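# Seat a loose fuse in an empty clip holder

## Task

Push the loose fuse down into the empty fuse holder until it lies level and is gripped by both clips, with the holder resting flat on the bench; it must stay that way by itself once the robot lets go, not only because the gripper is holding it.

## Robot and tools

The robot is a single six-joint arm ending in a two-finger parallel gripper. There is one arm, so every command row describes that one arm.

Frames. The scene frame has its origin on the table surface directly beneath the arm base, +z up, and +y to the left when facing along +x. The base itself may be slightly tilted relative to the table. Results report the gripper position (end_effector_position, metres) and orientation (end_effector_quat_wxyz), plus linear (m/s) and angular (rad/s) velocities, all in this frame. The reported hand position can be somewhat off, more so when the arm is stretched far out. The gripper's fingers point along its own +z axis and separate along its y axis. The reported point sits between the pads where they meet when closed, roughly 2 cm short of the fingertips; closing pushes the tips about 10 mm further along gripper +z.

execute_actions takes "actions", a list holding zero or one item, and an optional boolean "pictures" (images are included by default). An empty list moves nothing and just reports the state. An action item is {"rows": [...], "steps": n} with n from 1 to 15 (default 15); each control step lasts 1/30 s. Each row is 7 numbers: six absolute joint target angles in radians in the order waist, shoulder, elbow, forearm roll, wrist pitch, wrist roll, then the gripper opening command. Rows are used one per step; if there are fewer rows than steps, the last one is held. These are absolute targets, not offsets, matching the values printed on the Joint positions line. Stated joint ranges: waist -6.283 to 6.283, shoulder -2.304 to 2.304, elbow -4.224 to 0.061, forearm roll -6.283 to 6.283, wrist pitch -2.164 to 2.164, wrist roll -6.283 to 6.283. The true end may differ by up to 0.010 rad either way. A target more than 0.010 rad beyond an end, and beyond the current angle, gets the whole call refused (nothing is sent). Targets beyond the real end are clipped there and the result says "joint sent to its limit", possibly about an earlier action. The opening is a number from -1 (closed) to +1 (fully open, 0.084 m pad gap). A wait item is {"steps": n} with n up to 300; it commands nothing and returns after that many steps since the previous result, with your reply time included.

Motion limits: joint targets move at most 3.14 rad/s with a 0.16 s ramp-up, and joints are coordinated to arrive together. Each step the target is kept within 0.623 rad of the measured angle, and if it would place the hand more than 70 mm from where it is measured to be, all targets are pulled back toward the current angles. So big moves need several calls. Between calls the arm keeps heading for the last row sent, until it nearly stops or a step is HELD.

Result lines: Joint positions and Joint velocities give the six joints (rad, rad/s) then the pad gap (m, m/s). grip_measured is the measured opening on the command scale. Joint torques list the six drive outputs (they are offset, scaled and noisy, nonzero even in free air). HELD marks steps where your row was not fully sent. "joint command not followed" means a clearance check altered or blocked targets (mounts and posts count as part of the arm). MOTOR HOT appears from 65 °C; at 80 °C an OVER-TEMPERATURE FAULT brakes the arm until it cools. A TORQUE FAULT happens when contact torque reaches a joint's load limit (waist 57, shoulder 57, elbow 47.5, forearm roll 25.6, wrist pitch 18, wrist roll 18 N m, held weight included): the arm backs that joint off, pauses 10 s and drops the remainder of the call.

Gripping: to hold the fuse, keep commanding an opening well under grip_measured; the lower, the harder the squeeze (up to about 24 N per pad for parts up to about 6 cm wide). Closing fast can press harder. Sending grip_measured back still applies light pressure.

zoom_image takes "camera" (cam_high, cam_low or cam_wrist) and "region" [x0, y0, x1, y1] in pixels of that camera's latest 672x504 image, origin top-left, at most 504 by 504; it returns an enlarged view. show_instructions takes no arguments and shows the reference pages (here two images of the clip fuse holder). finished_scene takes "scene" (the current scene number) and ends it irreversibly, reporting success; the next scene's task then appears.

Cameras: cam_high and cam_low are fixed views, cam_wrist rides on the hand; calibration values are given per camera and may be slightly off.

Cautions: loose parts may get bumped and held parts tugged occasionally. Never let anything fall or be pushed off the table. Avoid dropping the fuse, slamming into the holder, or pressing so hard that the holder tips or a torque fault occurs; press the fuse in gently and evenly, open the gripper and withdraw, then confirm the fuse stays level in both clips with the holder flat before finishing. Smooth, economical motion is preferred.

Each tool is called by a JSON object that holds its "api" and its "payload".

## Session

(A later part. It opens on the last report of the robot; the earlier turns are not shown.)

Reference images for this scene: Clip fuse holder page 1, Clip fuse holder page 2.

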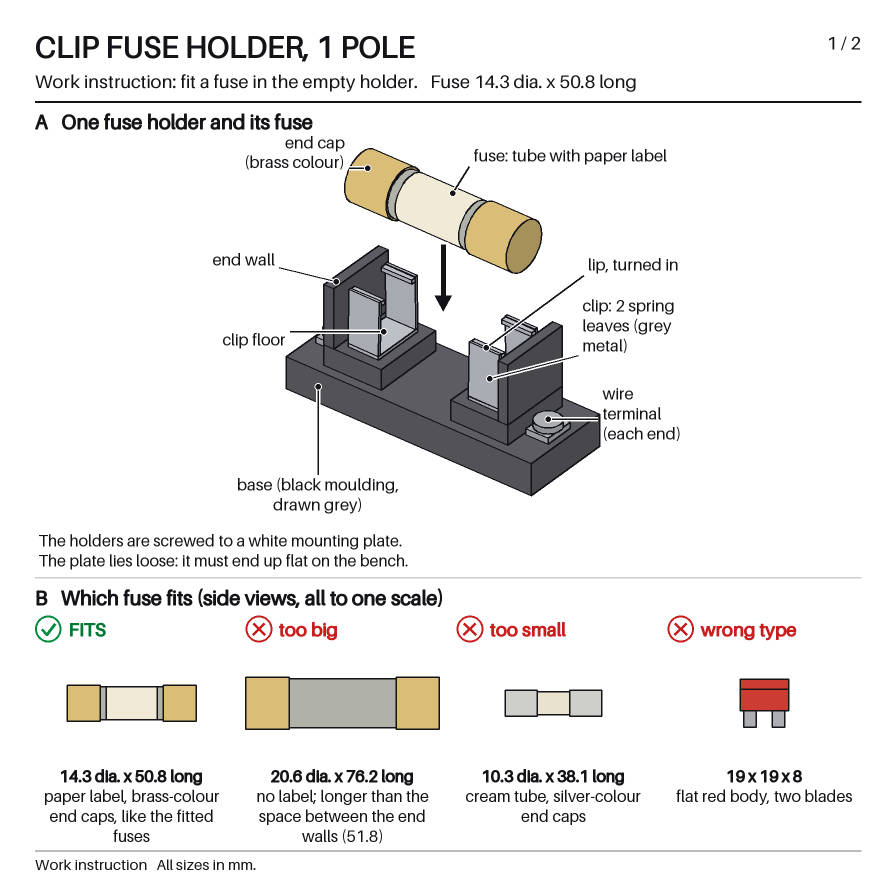

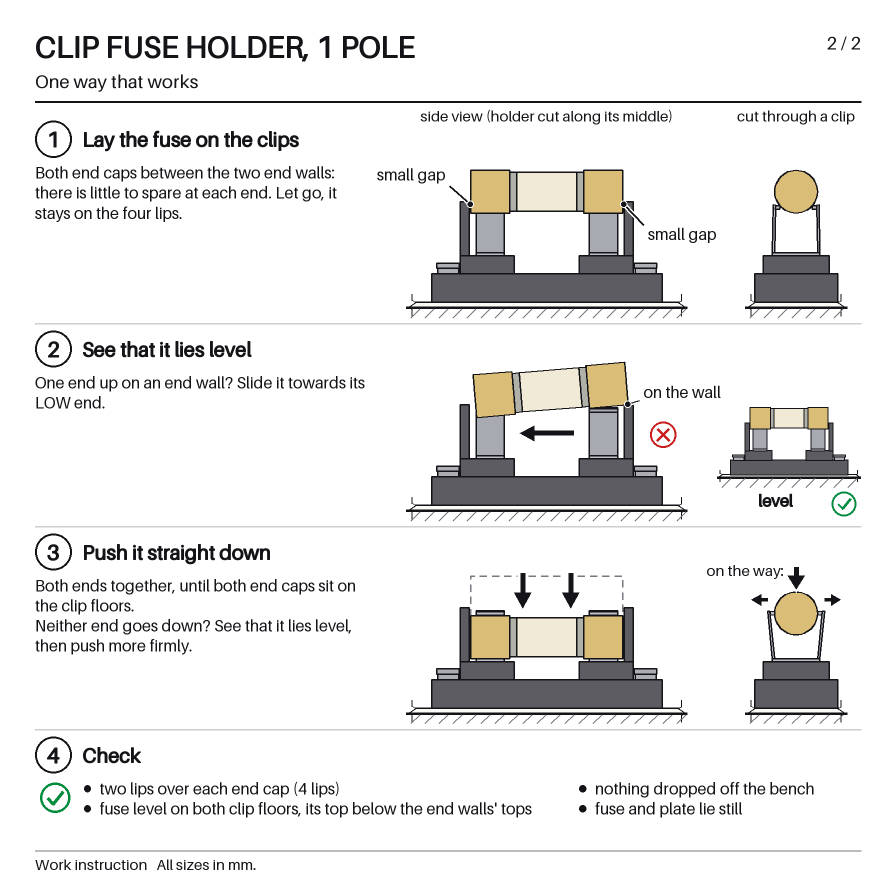

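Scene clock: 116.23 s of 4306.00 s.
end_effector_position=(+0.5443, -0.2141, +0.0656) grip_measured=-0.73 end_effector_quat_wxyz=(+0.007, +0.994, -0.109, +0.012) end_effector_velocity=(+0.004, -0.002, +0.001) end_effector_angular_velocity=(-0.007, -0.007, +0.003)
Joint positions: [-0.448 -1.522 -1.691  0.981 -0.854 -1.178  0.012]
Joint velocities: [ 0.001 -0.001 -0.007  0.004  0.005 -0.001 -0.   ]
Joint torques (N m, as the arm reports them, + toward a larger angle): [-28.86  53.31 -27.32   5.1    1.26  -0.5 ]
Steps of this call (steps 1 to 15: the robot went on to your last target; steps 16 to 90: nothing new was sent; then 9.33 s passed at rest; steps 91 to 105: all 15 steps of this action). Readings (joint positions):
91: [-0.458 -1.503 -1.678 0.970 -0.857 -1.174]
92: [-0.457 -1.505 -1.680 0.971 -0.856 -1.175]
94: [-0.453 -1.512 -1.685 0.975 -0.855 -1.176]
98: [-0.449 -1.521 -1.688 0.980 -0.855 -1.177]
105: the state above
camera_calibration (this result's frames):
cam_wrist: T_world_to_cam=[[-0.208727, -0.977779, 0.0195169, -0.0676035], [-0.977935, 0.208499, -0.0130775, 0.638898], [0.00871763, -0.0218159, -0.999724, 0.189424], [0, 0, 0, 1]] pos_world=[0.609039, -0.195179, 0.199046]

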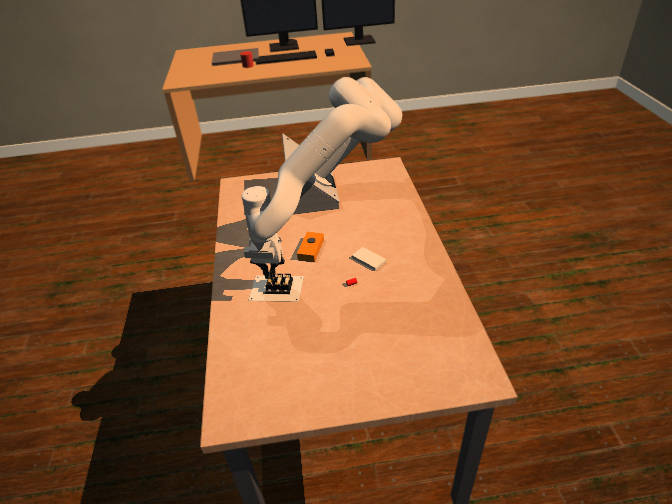

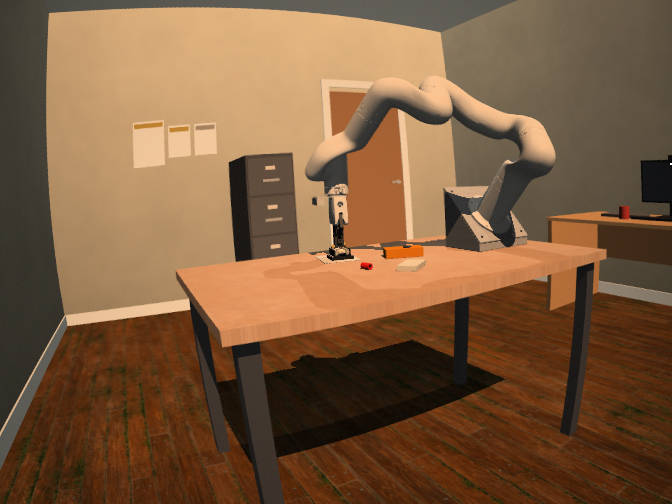

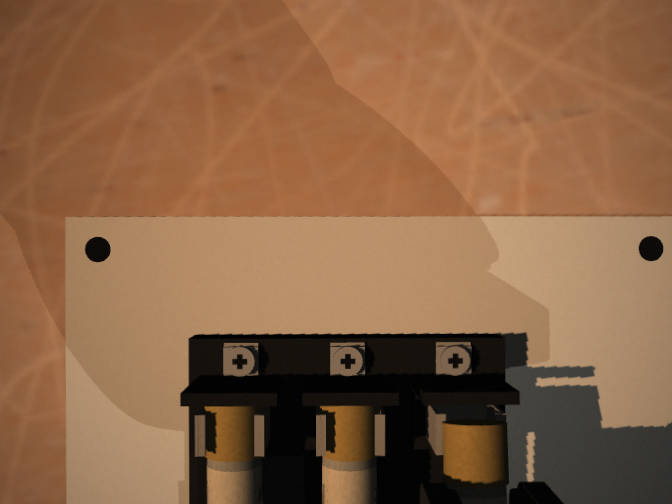

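{"api": "execute_actions", "payload": {"actions": [{"rows":[[-0.4476,-1.522,-1.6921,0.982,-0.8527,-1.178,-0.9]],"steps":5}]}}

{"api": "zoom_image", "payload": {"camera": "cam_wrist", "region": [300,330,620,504]}}

{"api": "zoom_image", "payload": {"camera": "cam_low", "region": [305,215,385,270]}}

{"api": "zoom_image", "payload": {"camera": "cam_high", "region": [240,255,310,305]}}

Scene clock: 124.43 s of 4306.00 s.
end_effector_position=(+0.5450, -0.2144, +0.0659) grip_measured=-0.73 end_effector_quat_wxyz=(+0.007, +0.994, -0.108, +0.013) end_effector_velocity=(-0.000, -0.000, -0.000) end_effector_angular_velocity=(+0.001, +0.000, +0.000)
Joint positions: [-0.448 -1.522 -1.692  0.982 -0.853 -1.178  0.012]
Joint velocities: [-0.    -0.     0.    -0.    -0.001 -0.001  0.   ]
Joint torques (N m, as the arm reports them, + toward a larger angle): [-27.91  42.98 -17.46   2.74  -0.02  -0.55]
Steps of this call (steps 1 to 15: the robot went on to your last target; steps 16 to 90: nothing new was sent; then 5.03 s passed at rest; steps 91 to 95: all 5 steps of this action). Readings (joint positions):
91: [-0.448 -1.522 -1.692 0.982 -0.853 -1.178]
92: [-0.448 -1.522 -1.692 0.982 -0.853 -1.178]
94: [-0.448 -1.522 -1.692 0.982 -0.853 -1.178]
95: the state above
camera_calibration (this result's frames):
cam_wrist: T_world_to_cam=[[-0.208313, -0.977845, 0.0206124, -0.0680094], [-0.978012, 0.208043, -0.0145016, 0.63968], [0.00989202, -0.0231801, -0.999682, 0.188761], [0, 0, 0, 1]] pos_world=[0.60958, -0.195208, 0.199379]

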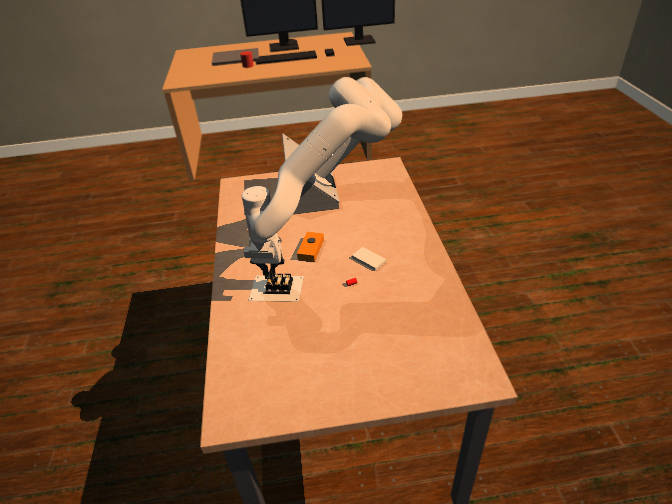

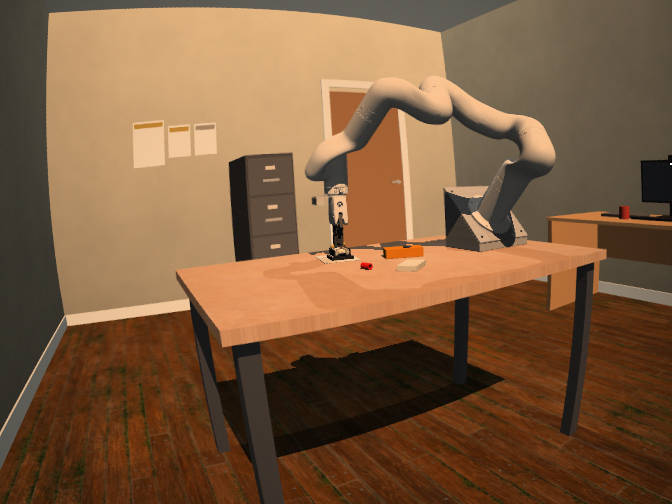

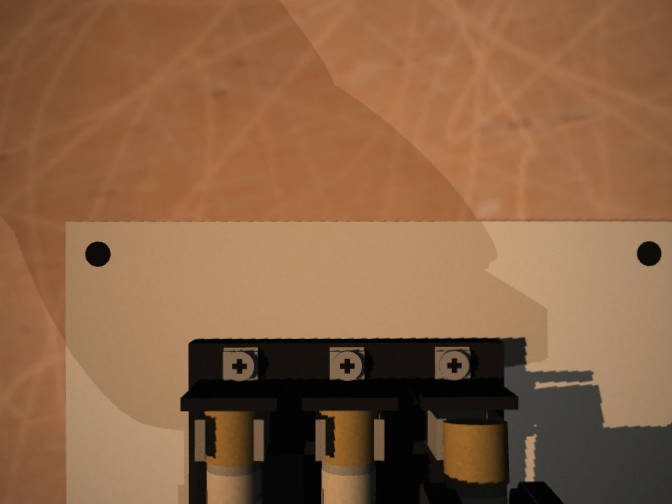

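Region (300, 330, 620, 504) of cam_wrist's 672x504 image, scaled by 1.575, with more detail than that image has; it fills the top 274 rows of this view, and the rest is white.

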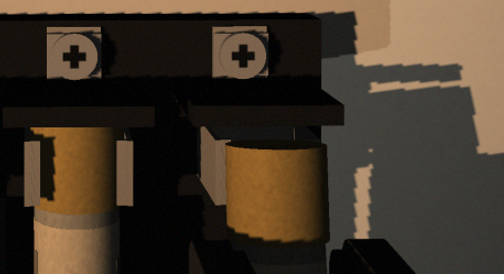

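Region (305, 215, 385, 270) of cam_low's 672x504 image, scaled by 6.300, with more detail than that image has; it fills the top 346 rows of this view, and the rest is white.

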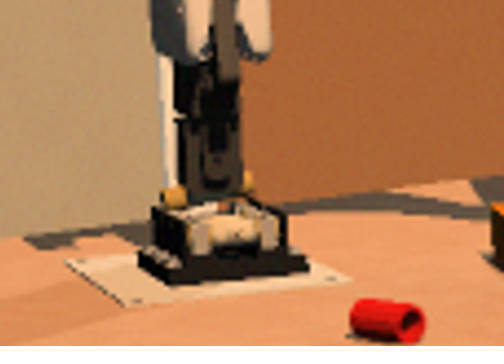

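Region (240, 255, 310, 305) of cam_high's 672x504 image, scaled by 7.200, with more detail than that image has; it fills the top 360 rows of this view, and the rest is white.

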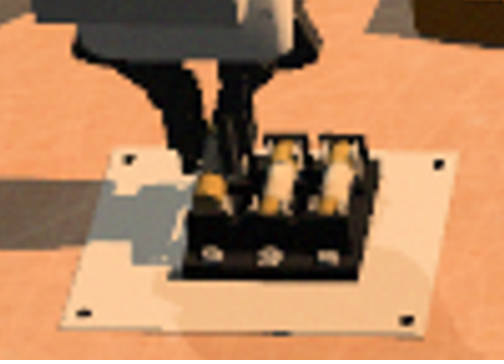

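{"api": "execute_actions", "payload": {"actions": [{"rows":[[-0.4476,-1.5241,-1.6975,0.982,-0.8527,-1.178,-0.9],[-0.4476,-1.5241,-1.6975,0.982,-0.8527,-1.178,-0.9],[-0.4476,-1.5241,-1.6975,0.982,-0.8527,-1.178,-0.9],[-0.4476,-1.5241,-1.6975,0.982,-0.8527,-1.178,-0.9],[-0.4476,-1.5241,-1.6975,0.982,-0.8527,-1.178,-0.9],[-0.4417,-1.5285,-1.6985,0.989,-0.8505,-1.18,-0.9]]}]}}

{"api": "zoom_image", "payload": {"camera": "cam_low", "region": [305,215,385,270]}}

{"api": "zoom_image", "payload": {"camera": "cam_wrist", "region": [300,330,620,504]}}

Scene clock: 146.03 s of 4306.00 s.
end_effector_position=(+0.5467, -0.2144, +0.0621) grip_measured=-0.73 end_effector_quat_wxyz=(+0.008, +0.994, -0.108, +0.013) end_effector_velocity=(+0.000, +0.001, -0.003) end_effector_angular_velocity=(+0.001, +0.000, -0.002)
Joint positions: [-0.442 -1.528 -1.698  0.988 -0.851 -1.18   0.012]
Joint velocities: [ 0.004 -0.004 -0.001  0.006  0.001 -0.001  0.   ]
Joint torques (N m, as the arm reports them, + toward a larger angle): [-25.25  43.51 -18.99   3.6    0.16  -0.36]
Steps of this call (steps 1 to 15: the robot went on to your last target; steps 16 to 90: nothing new was sent; then 18.10 s passed at rest; steps 91 to 105: all 15 steps of this action). Readings (joint positions):
91: [-0.448 -1.522 -1.692 0.982 -0.853 -1.178]
92: [-0.448 -1.522 -1.693 0.982 -0.853 -1.178]
94: [-0.448 -1.523 -1.695 0.982 -0.853 -1.178]
98: [-0.446 -1.525 -1.697 0.984 -0.852 -1.179]
105: the state above
camera_calibration (this result's frames):
cam_wrist: T_world_to_cam=[[-0.207079, -0.978091, 0.0213489, -0.0683377], [-0.978263, 0.206772, -0.0157223, 0.641237], [0.0109635, -0.0241406, -0.999648, 0.184147], [0, 0, 0, 1]] pos_world=[0.611128, -0.194985, 0.195623]

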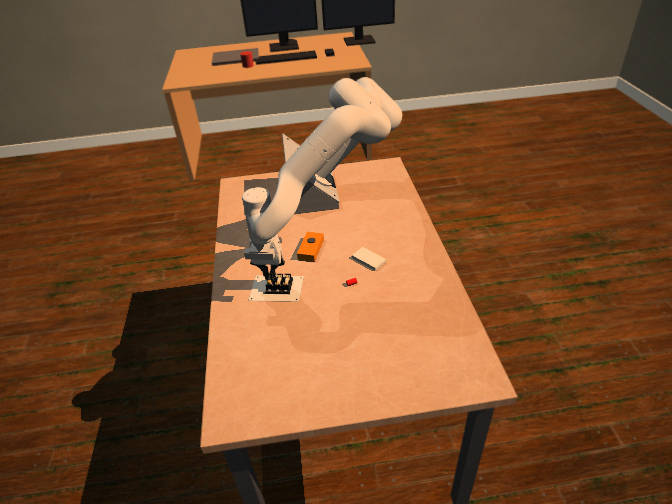

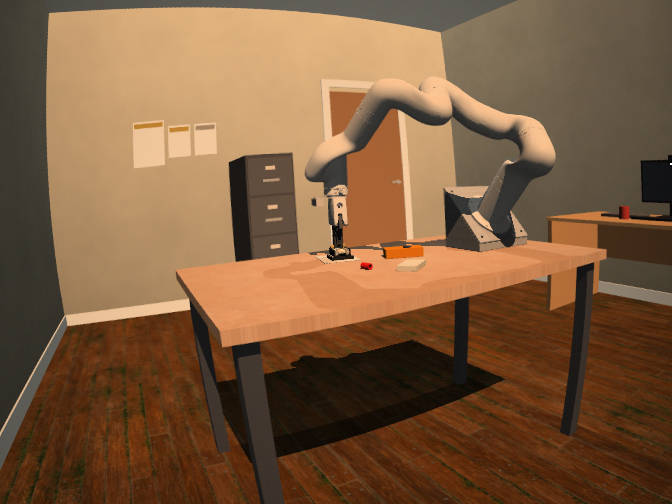

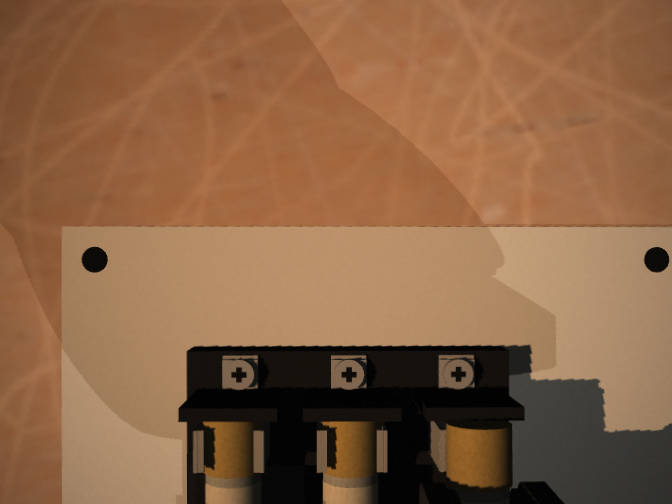

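Region (305, 215, 385, 270) of cam_low's 672x504 image, scaled by 6.300, with more detail than that image has; it fills the top 346 rows of this view, and the rest is white.

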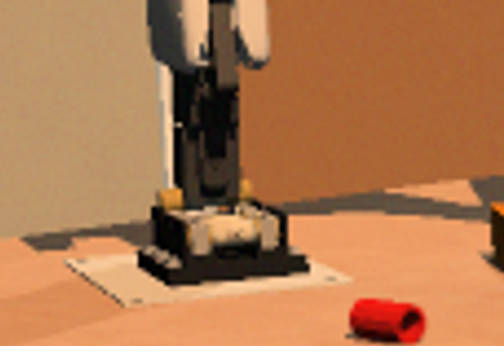

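Region (300, 330, 620, 504) of cam_wrist's 672x504 image, scaled by 1.575, with more detail than that image has; it fills the top 274 rows of this view, and the rest is white.

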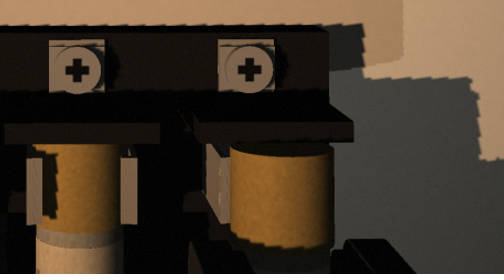

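{"api": "execute_actions", "payload": {"actions": [{"rows":[[-0.4417,-1.5285,-1.6985,0.989,-0.8505,-1.18,-0.68],[-0.4417,-1.5285,-1.6985,0.989,-0.8505,-1.18,-0.64],[-0.4417,-1.5285,-1.6985,0.989,-0.8505,-1.18,-0.6],[-0.4417,-1.5285,-1.6985,0.989,-0.8505,-1.18,-0.5],[-0.4417,-1.5285,-1.6985,0.989,-0.8505,-1.18,-0.5],[-0.4417,-1.5285,-1.6985,0.989,-0.8505,-1.18,-0.5],[-0.4417,-1.5285,-1.6985,0.989,-0.8505,-1.18,-0.5],[-0.4563,-1.5022,-1.679,0.971,-0.856,-1.174,-0.5]]}], "pictures": false}}

{"api": "execute_actions", "payload": {"actions": [{"rows":[[-0.4563,-1.5022,-1.679,0.971,-0.856,-1.174,-0.5]],"steps":8}]}}

{"api": "zoom_image", "payload": {"camera": "cam_low", "region": [305,215,385,270]}}

{"api": "zoom_image", "payload": {"camera": "cam_high", "region": [240,255,310,305]}}

Scene clock: 158.23 s of 4306.00 s.
end_effector_position=(+0.5456, -0.2126, +0.0749) grip_measured=-0.52 end_effector_quat_wxyz=(+0.008, +0.994, -0.108, +0.014) end_effector_velocity=(-0.008, +0.003, +0.016) end_effector_angular_velocity=(+0.003, +0.008, -0.006)
Joint positions: [-0.454 -1.505 -1.682  0.974 -0.855 -1.175  0.021]
Joint velocities: [-0.019  0.034  0.033 -0.027 -0.007  0.009  0.   ]
Joint torques (N m, as the arm reports them, + toward a larger angle): [-26.31  43.42 -17.23   2.89  -0.18  -0.4 ]
Steps of this call (steps 1 to 15: the robot went on to your last target; steps 16 to 90: nothing new was sent; then 8.70 s passed at rest; steps 91 to 105: all 15 steps of this action). Readings (joint positions):
91: [-0.442 -1.528 -1.699 0.989 -0.850 -1.180]
92: [-0.442 -1.528 -1.699 0.989 -0.850 -1.180]
94: [-0.441 -1.529 -1.699 0.989 -0.851 -1.180]
98: [-0.442 -1.528 -1.699 0.989 -0.851 -1.180]
105: the state above

Scene clock: 158.50 s of 4306.00 s.
end_effector_position=(+0.5448, -0.2123, +0.0762) grip_measured=-0.52 end_effector_quat_wxyz=(+0.008, +0.994, -0.108, +0.014) end_effector_velocity=(-0.000, -0.000, +0.002) end_effector_angular_velocity=(-0.001, -0.001, -0.001)
Joint positions: [-0.456 -1.503 -1.679  0.971 -0.856 -1.174  0.021]
Joint velocities: [-0.002  0.002  0.001 -0.002  0.     0.001 -0.   ]
Joint torques (N m, as the arm reports them, + toward a larger angle): [-28.07  43.23 -17.76   3.11   0.01  -0.4 ]
Steps of this call (steps 1 to 8: all 8 steps of this action). Readings (joint positions):
1: [-0.455 -1.505 -1.681 0.973 -0.855 -1.175]
2: [-0.455 -1.504 -1.681 0.972 -0.856 -1.174]
4: [-0.456 -1.503 -1.680 0.972 -0.856 -1.174]
8: the state above
camera_calibration (this result's frames):
cam_wrist: T_world_to_cam=[[-0.207268, -0.978044, 0.0216949, -0.0669072], [-0.978219, 0.206946, -0.0161739, 0.639211], [0.0113291, -0.0245747, -0.999634, 0.19807], [0, 0, 0, 1]] pos_world=[0.609177, -0.192853, 0.209787]

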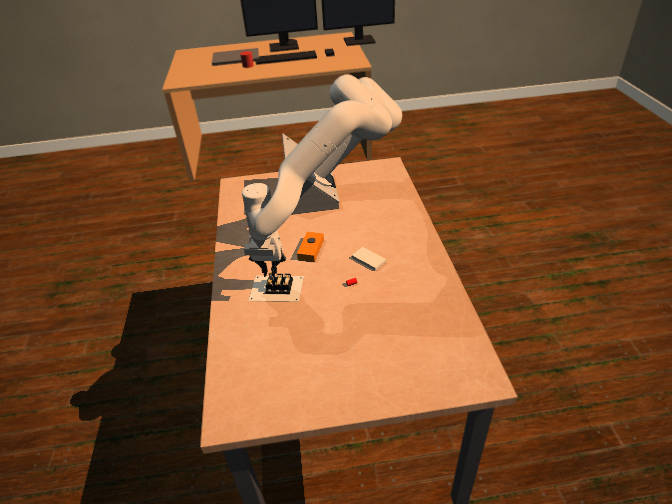

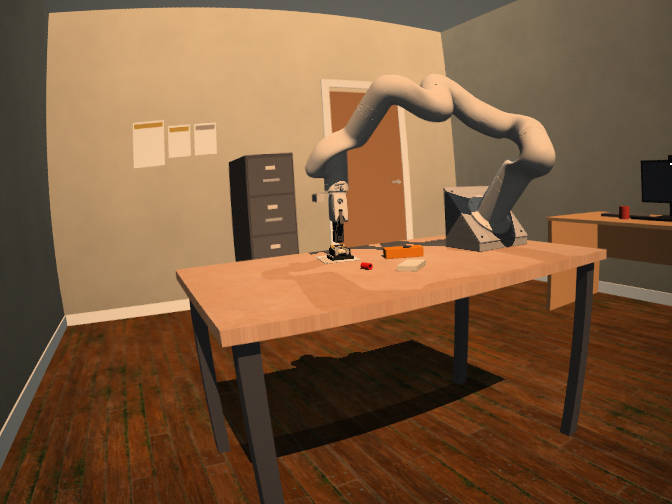

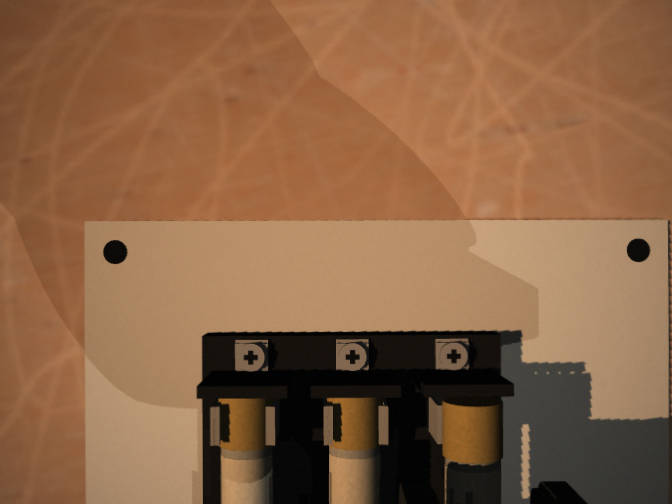

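Region (305, 215, 385, 270) of cam_low's 672x504 image, scaled by 6.300, with more detail than that image has; it fills the top 346 rows of this view, and the rest is white.

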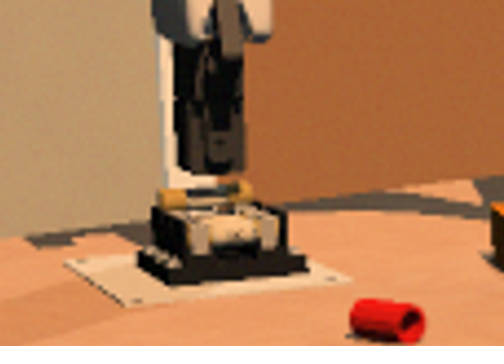

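Region (240, 255, 310, 305) of cam_high's 672x504 image, scaled by 7.200, with more detail than that image has; it fills the top 360 rows of this view, and the rest is white.

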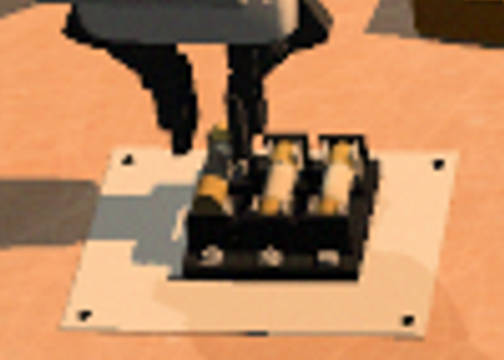

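{"api": "execute_actions", "payload": {"actions": [{"rows":[[-0.4563,-1.5022,-1.679,0.971,-0.856,-1.174,-1],[-0.4563,-1.5022,-1.679,0.971,-0.856,-1.174,-1],[-0.4563,-1.5022,-1.679,0.971,-0.856,-1.174,-1],[-0.4563,-1.5022,-1.679,0.971,-0.856,-1.174,-1],[-0.4563,-1.5022,-1.679,0.971,-0.856,-1.174,-1],[-0.4486,-1.518,-1.6897,0.982,-0.853,-1.178,-1]]}], "pictures": false}}

{"api": "execute_actions", "payload": {"actions": [{"rows":[[-0.4466,-1.5207,-1.6906,0.9843,-0.852,-1.179,-1],[-0.4445,-1.5234,-1.6916,0.9866,-0.8513,-1.179,-1],[-0.4445,-1.5234,-1.6916,0.9866,-0.8513,-1.179,-1],[-0.4445,-1.5234,-1.6916,0.9866,-0.8513,-1.179,-1],[-0.4445,-1.5234,-1.6916,0.9866,-0.8513,-1.179,-1],[-0.4443,-1.5240,-1.6931,0.9866,-0.8513,-1.179,-1],[-0.4441,-1.5246,-1.6946,0.9866,-0.8513,-1.179,-1],[-0.4439,-1.5252,-1.6961,0.9866,-0.8513,-1.179,-1],[-0.4437,-1.5258,-1.6976,0.9866,-0.8513,-1.179,-1]]}]}}

{"api": "zoom_image", "payload": {"camera": "cam_low", "region": [305,215,385,270]}}

{"api": "zoom_image", "payload": {"camera": "cam_high", "region": [240,255,310,305]}}

Scene clock: 189.50 s of 4306.00 s.
end_effector_position=(+0.5455, -0.2136, +0.0683) grip_measured=-1.00 end_effector_quat_wxyz=(+0.008, +0.994, -0.108, +0.014) end_effector_velocity=(+0.003, -0.001, -0.004) end_effector_angular_velocity=(-0.002, -0.004, +0.001)
Joint positions: [-0.449 -1.517 -1.689  0.981 -0.853 -1.178  0.   ]
Joint velocities: [ 0.004 -0.008 -0.009  0.008  0.003 -0.003  0.   ]
Joint torques (N m, as the arm reports them, + toward a larger angle): [-27.09  44.15 -17.89   2.55   0.09  -0.51]
Steps of this call (steps 1 to 15: the robot went on to your last target; steps 16 to 90: nothing new was sent; then 27.50 s passed at rest; steps 91 to 105: all 15 steps of this action). Readings (joint positions):
91: [-0.456 -1.502 -1.679 0.971 -0.856 -1.174]
92: [-0.456 -1.502 -1.679 0.971 -0.856 -1.174]
94: [-0.456 -1.502 -1.679 0.971 -0.856 -1.174]
98: [-0.454 -1.507 -1.683 0.974 -0.855 -1.175]
105: the state above

Scene clock: 190.00 s of 4306.00 s.
end_effector_position=(+0.5476, -0.2142, +0.0650) grip_measured=-1.00 end_effector_quat_wxyz=(+0.008, +0.994, -0.107, +0.014) end_effector_velocity=(+0.000, +0.000, -0.004) end_effector_angular_velocity=(+0.002, +0.004, +0.003)
Joint positions: [-0.445 -1.524 -1.697  0.986 -0.852 -1.179  0.   ]
Joint velocities: [ 0.005 -0.007 -0.005  0.001 -0.001 -0.001  0.   ]
Joint torques (N m, as the arm reports them, + toward a larger angle): [-11.58  28.62 -12.8    5.61   0.61  -0.54]
Steps of this call (steps 1 to 15: all 15 steps of this action). Readings (joint positions):
1: [-0.449 -1.517 -1.689 0.982 -0.853 -1.178]
2: [-0.449 -1.518 -1.690 0.982 -0.853 -1.178]
4: [-0.447 -1.520 -1.691 0.984 -0.852 -1.178]
8: [-0.446 -1.522 -1.693 0.985 -0.852 -1.179]
15: the state above
camera_calibration (this result's frames):
cam_wrist: T_world_to_cam=[[-0.206292, -0.978257, 0.0213852, -0.0685787], [-0.978405, 0.205936, -0.0176971, 0.642118], [0.0129083, -0.0245742, -0.999615, 0.185908], [0, 0, 0, 1]] pos_world=[0.611705, -0.194754, 0.198666]

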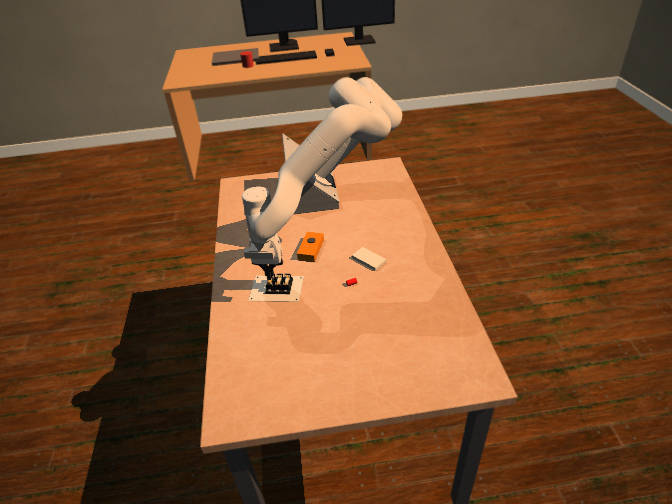

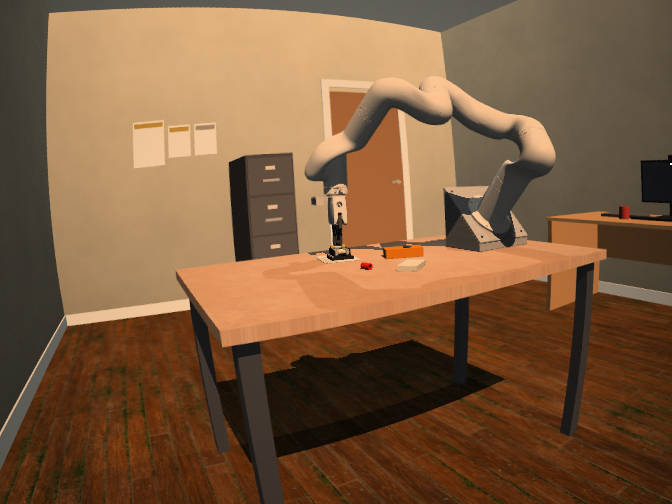

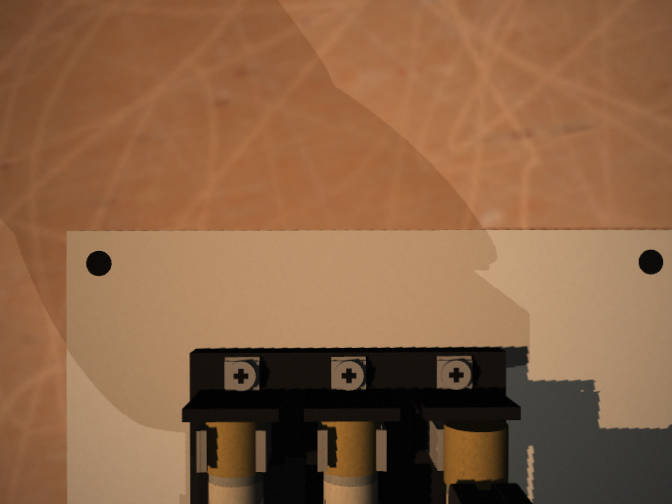

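Region (305, 215, 385, 270) of cam_low's 672x504 image, scaled by 6.300, with more detail than that image has; it fills the top 346 rows of this view, and the rest is white.

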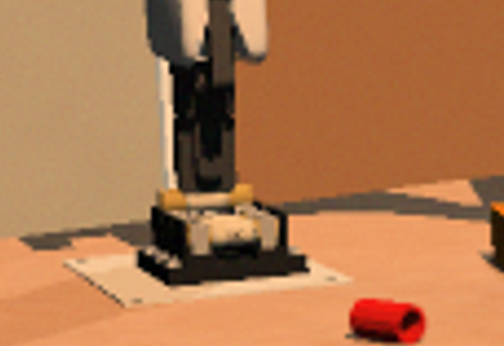

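Region (240, 255, 310, 305) of cam_high's 672x504 image, scaled by 7.200, with more detail than that image has; it fills the top 360 rows of this view, and the rest is white.

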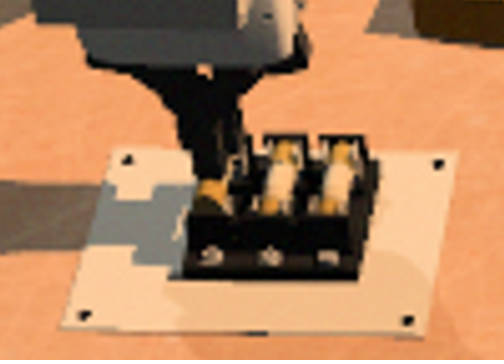

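{"api": "execute_actions", "payload": {"actions": [{"rows":[[-0.4427,-1.5272,-1.6980,0.9878,-0.8509,-1.179,-1],[-0.4417,-1.5285,-1.6985,0.989,-0.8505,-1.18,-1],[-0.4407,-1.5299,-1.6990,0.9902,-0.8501,-1.18,-1],[-0.4397,-1.5312,-1.6994,0.9914,-0.8497,-1.181,-1],[-0.4386,-1.5326,-1.6999,0.9926,-0.8493,-1.181,-1],[-0.4376,-1.5339,-1.7004,0.9938,-0.8489,-1.181,-1],[-0.4366,-1.5353,-1.7009,0.995,-0.8485,-1.182,-1],[-0.4356,-1.5366,-1.7013,0.9962,-0.8481,-1.182,-1],[-0.4346,-1.5380,-1.7018,0.9974,-0.8477,-1.182,-1],[-0.4335,-1.5393,-1.7023,0.9986,-0.8473,-1.183,-1],[-0.4325,-1.5407,-1.7027,0.9998,-0.8469,-1.183,-1],[-0.4315,-1.5420,-1.7032,1.001,-0.8465,-1.183,-1]]}]}}

{"api": "zoom_image", "payload": {"camera": "cam_low", "region": [305,215,385,270]}}

Scene clock: 201.20 s of 4306.00 s.
end_effector_position=(+0.5457, -0.2139, +0.0530) grip_measured=-1.00 end_effector_quat_wxyz=(+0.007, +0.994, -0.109, +0.012) end_effector_velocity=(+0.006, -0.005, -0.015) end_effector_angular_velocity=(-0.019, -0.010, -0.003)
Joint positions: [-0.433 -1.54  -1.702  0.999 -0.847 -1.183  0.   ]
Joint velocities: [ 0.018 -0.026 -0.023  0.027  0.025 -0.004  0.   ]
Joint torques (N m, as the arm reports them, + toward a larger angle): [-18.28  36.27 -10.45   2.49  -0.63  -0.44]
Steps of this call (steps 1 to 15: the robot went on to your last target; steps 16 to 90: nothing new was sent; then 7.70 s passed at rest; steps 91 to 105: all 15 steps of this action). Readings (joint positions):
91: [-0.444 -1.525 -1.698 0.987 -0.851 -1.179]
92: [-0.444 -1.525 -1.698 0.987 -0.851 -1.179]
94: [-0.443 -1.526 -1.698 0.988 -0.851 -1.179]
98: [-0.439 -1.531 -1.699 0.992 -0.849 -1.181]
105: the state above
camera_calibration (this result's frames):
cam_wrist: T_world_to_cam=[[-0.209661, -0.977562, 0.0203681, -0.0663641], [-0.977744, 0.209447, -0.0121752, 0.640137], [0.00763593, -0.0224675, -0.999718, 0.177226], [0, 0, 0, 1]] pos_world=[0.610623, -0.194968, 0.186322]

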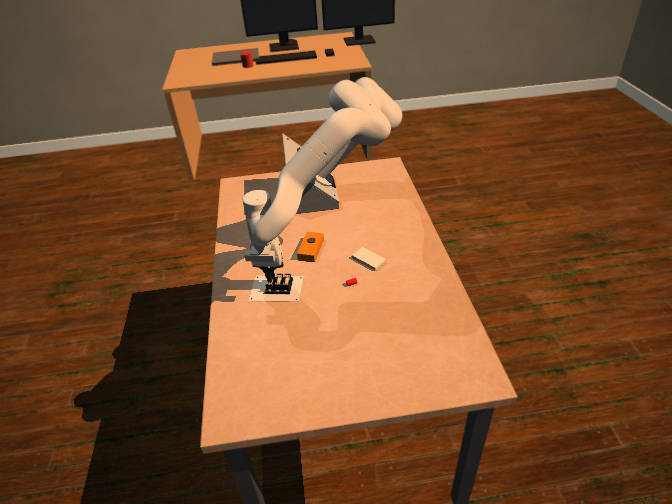

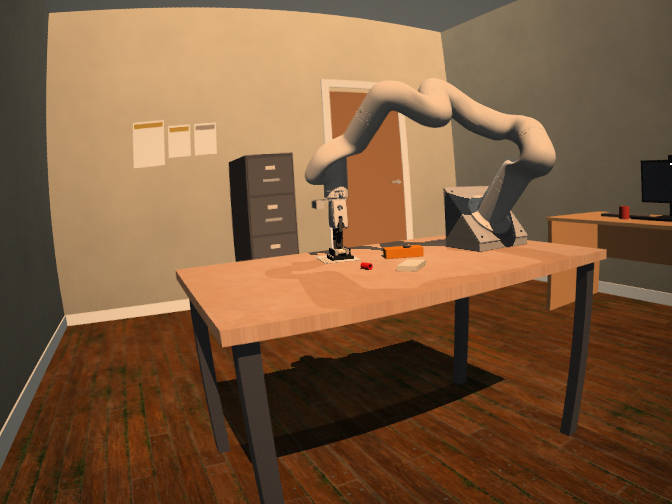

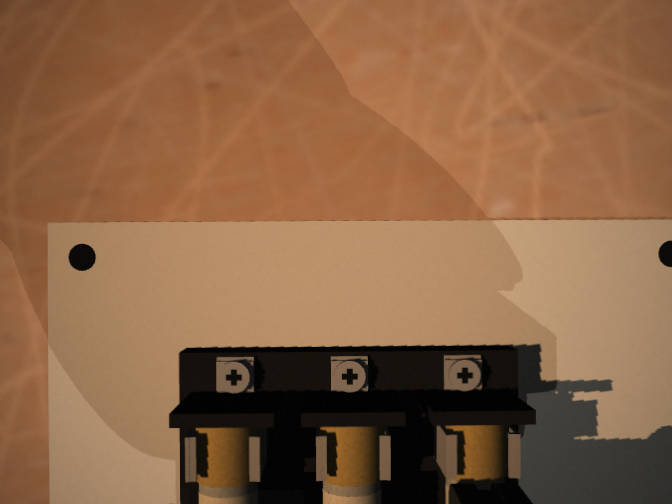

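Region (305, 215, 385, 270) of cam_low's 672x504 image, scaled by 6.300, with more detail than that image has; it fills the top 346 rows of this view, and the rest is white.

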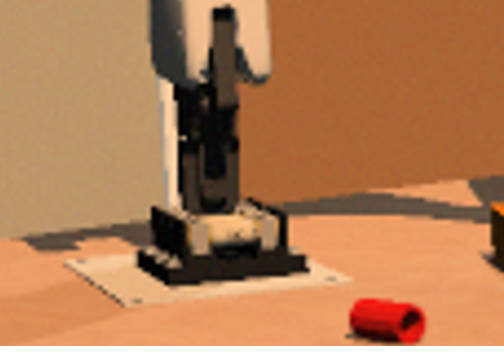

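In. Finish seating, lift and check.

{"api": "execute_actions", "payload": {"actions": [{"rows":[[-0.4305,-1.5434,-1.7037,1.002,-0.846,-1.183,-1]],"steps":10}], "pictures": false}}

{"api": "execute_actions", "payload": {"actions": [{"rows":[[-0.462,-1.495,-1.676,0.965,-0.858,-1.173,-1]]}]}}

{"api": "zoom_image", "payload": {"camera": "cam_high", "region": [240,255,310,305]}}

{"api": "zoom_image", "payload": {"camera": "cam_low", "region": [305,215,385,270]}}

Scene clock: 212.07 s of 4306.00 s.
end_effector_position=(+0.5464, -0.2142, +0.0522) grip_measured=-1.00 end_effector_quat_wxyz=(+0.007, +0.994, -0.110, +0.013) end_effector_velocity=(-0.000, +0.000, -0.001) end_effector_angular_velocity=(-0.000, -0.000, -0.001)
Joint positions: [-0.432 -1.542 -1.704  1.002 -0.847 -1.183  0.   ]
Joint velocities: [ 0.001 -0.001  0.     0.002  0.001 -0.     0.   ]
Joint torques (N m, as the arm reports them, + toward a larger angle): [ -1.95  17.05 -11.26   6.8    1.93  -0.48]
Steps of this call (steps 1 to 15: the robot went on to your last target; steps 16 to 90: nothing new was sent; then 7.53 s passed at rest; steps 91 to 100: all 10 steps of this action). Readings (joint positions):
91: [-0.432 -1.542 -1.703 1.001 -0.846 -1.183]
92: [-0.432 -1.542 -1.703 1.001 -0.846 -1.183]
94: [-0.432 -1.542 -1.704 1.001 -0.847 -1.183]
98: [-0.432 -1.542 -1.704 1.002 -0.847 -1.183]
100: the state above

Scene clock: 212.57 s of 4306.00 s.
end_effector_position=(+0.5446, -0.2125, +0.0809) grip_measured=-1.00 end_effector_quat_wxyz=(+0.008, +0.994, -0.107, +0.014) end_effector_velocity=(+0.001, +0.001, +0.006) end_effector_angular_velocity=(+0.000, -0.002, +0.003)
Joint positions: [-0.461 -1.496 -1.676  0.966 -0.857 -1.173  0.   ]
Joint velocities: [-0.006  0.009  0.002 -0.007 -0.004  0.002  0.   ]
Joint torques (N m, as the arm reports them, + toward a larger angle): [-27.06  43.54 -18.06   3.12   0.01  -0.36]
Steps of this call (steps 1 to 15: all 15 steps of this action). Readings (joint positions):
1: [-0.432 -1.542 -1.703 1.002 -0.847 -1.183]
2: [-0.434 -1.539 -1.701 0.999 -0.846 -1.182]
4: [-0.442 -1.525 -1.689 0.987 -0.848 -1.179]
8: [-0.456 -1.503 -1.680 0.972 -0.854 -1.175]
15: the state above
camera_calibration (this result's frames):
cam_wrist: T_world_to_cam=[[-0.206262, -0.978243, 0.0223077, -0.0679306], [-0.978416, 0.205897, -0.0175901, 0.639163], [0.0126143, -0.0254544, -0.999596, 0.201793], [0, 0, 0, 1]] pos_world=[0.60881, -0.192918, 0.21447]

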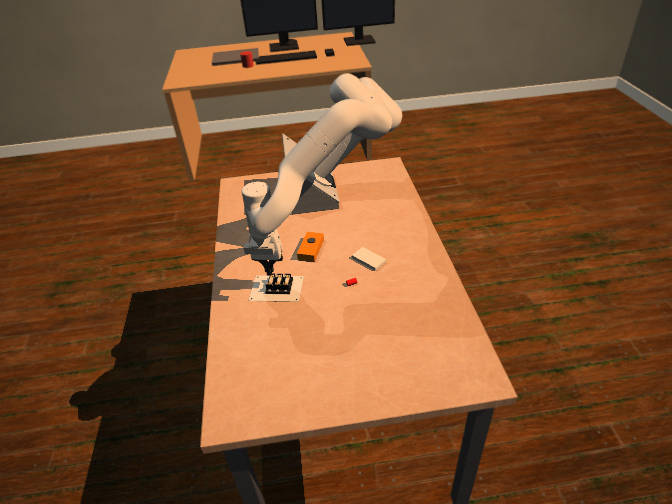

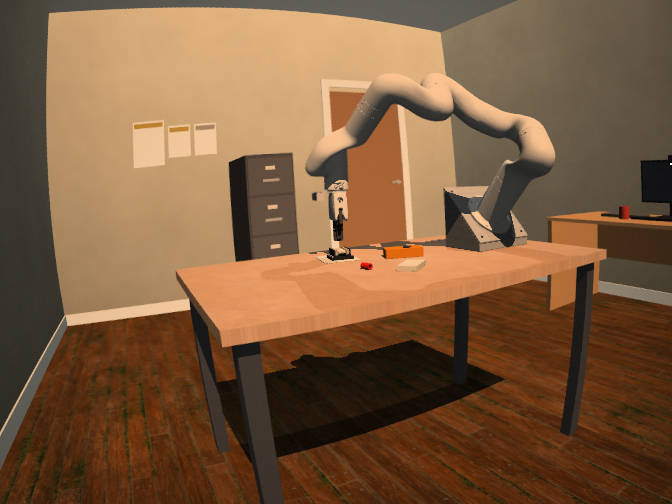

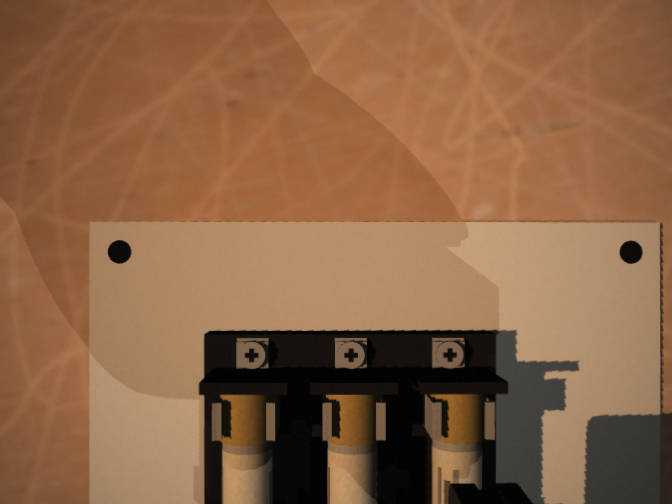

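Region (240, 255, 310, 305) of cam_high's 672x504 image, scaled by 7.200, with more detail than that image has; it fills the top 360 rows of this view, and the rest is white.

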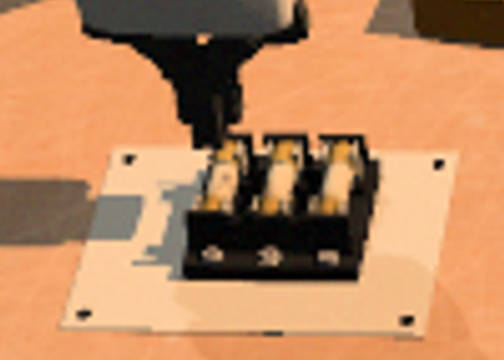

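Region (305, 215, 385, 270) of cam_low's 672x504 image, scaled by 6.300, with more detail than that image has; it fills the top 346 rows of this view, and the rest is white.

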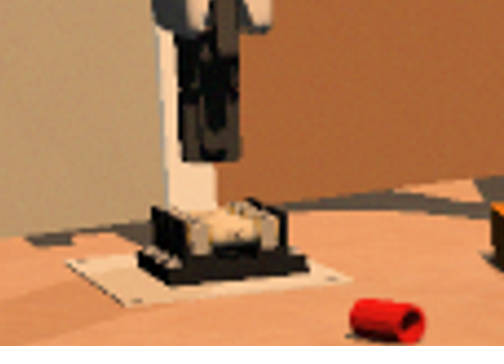

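{"api": "finished_scene", "payload": {"scene": 2}}

The scene is finished: the task was done.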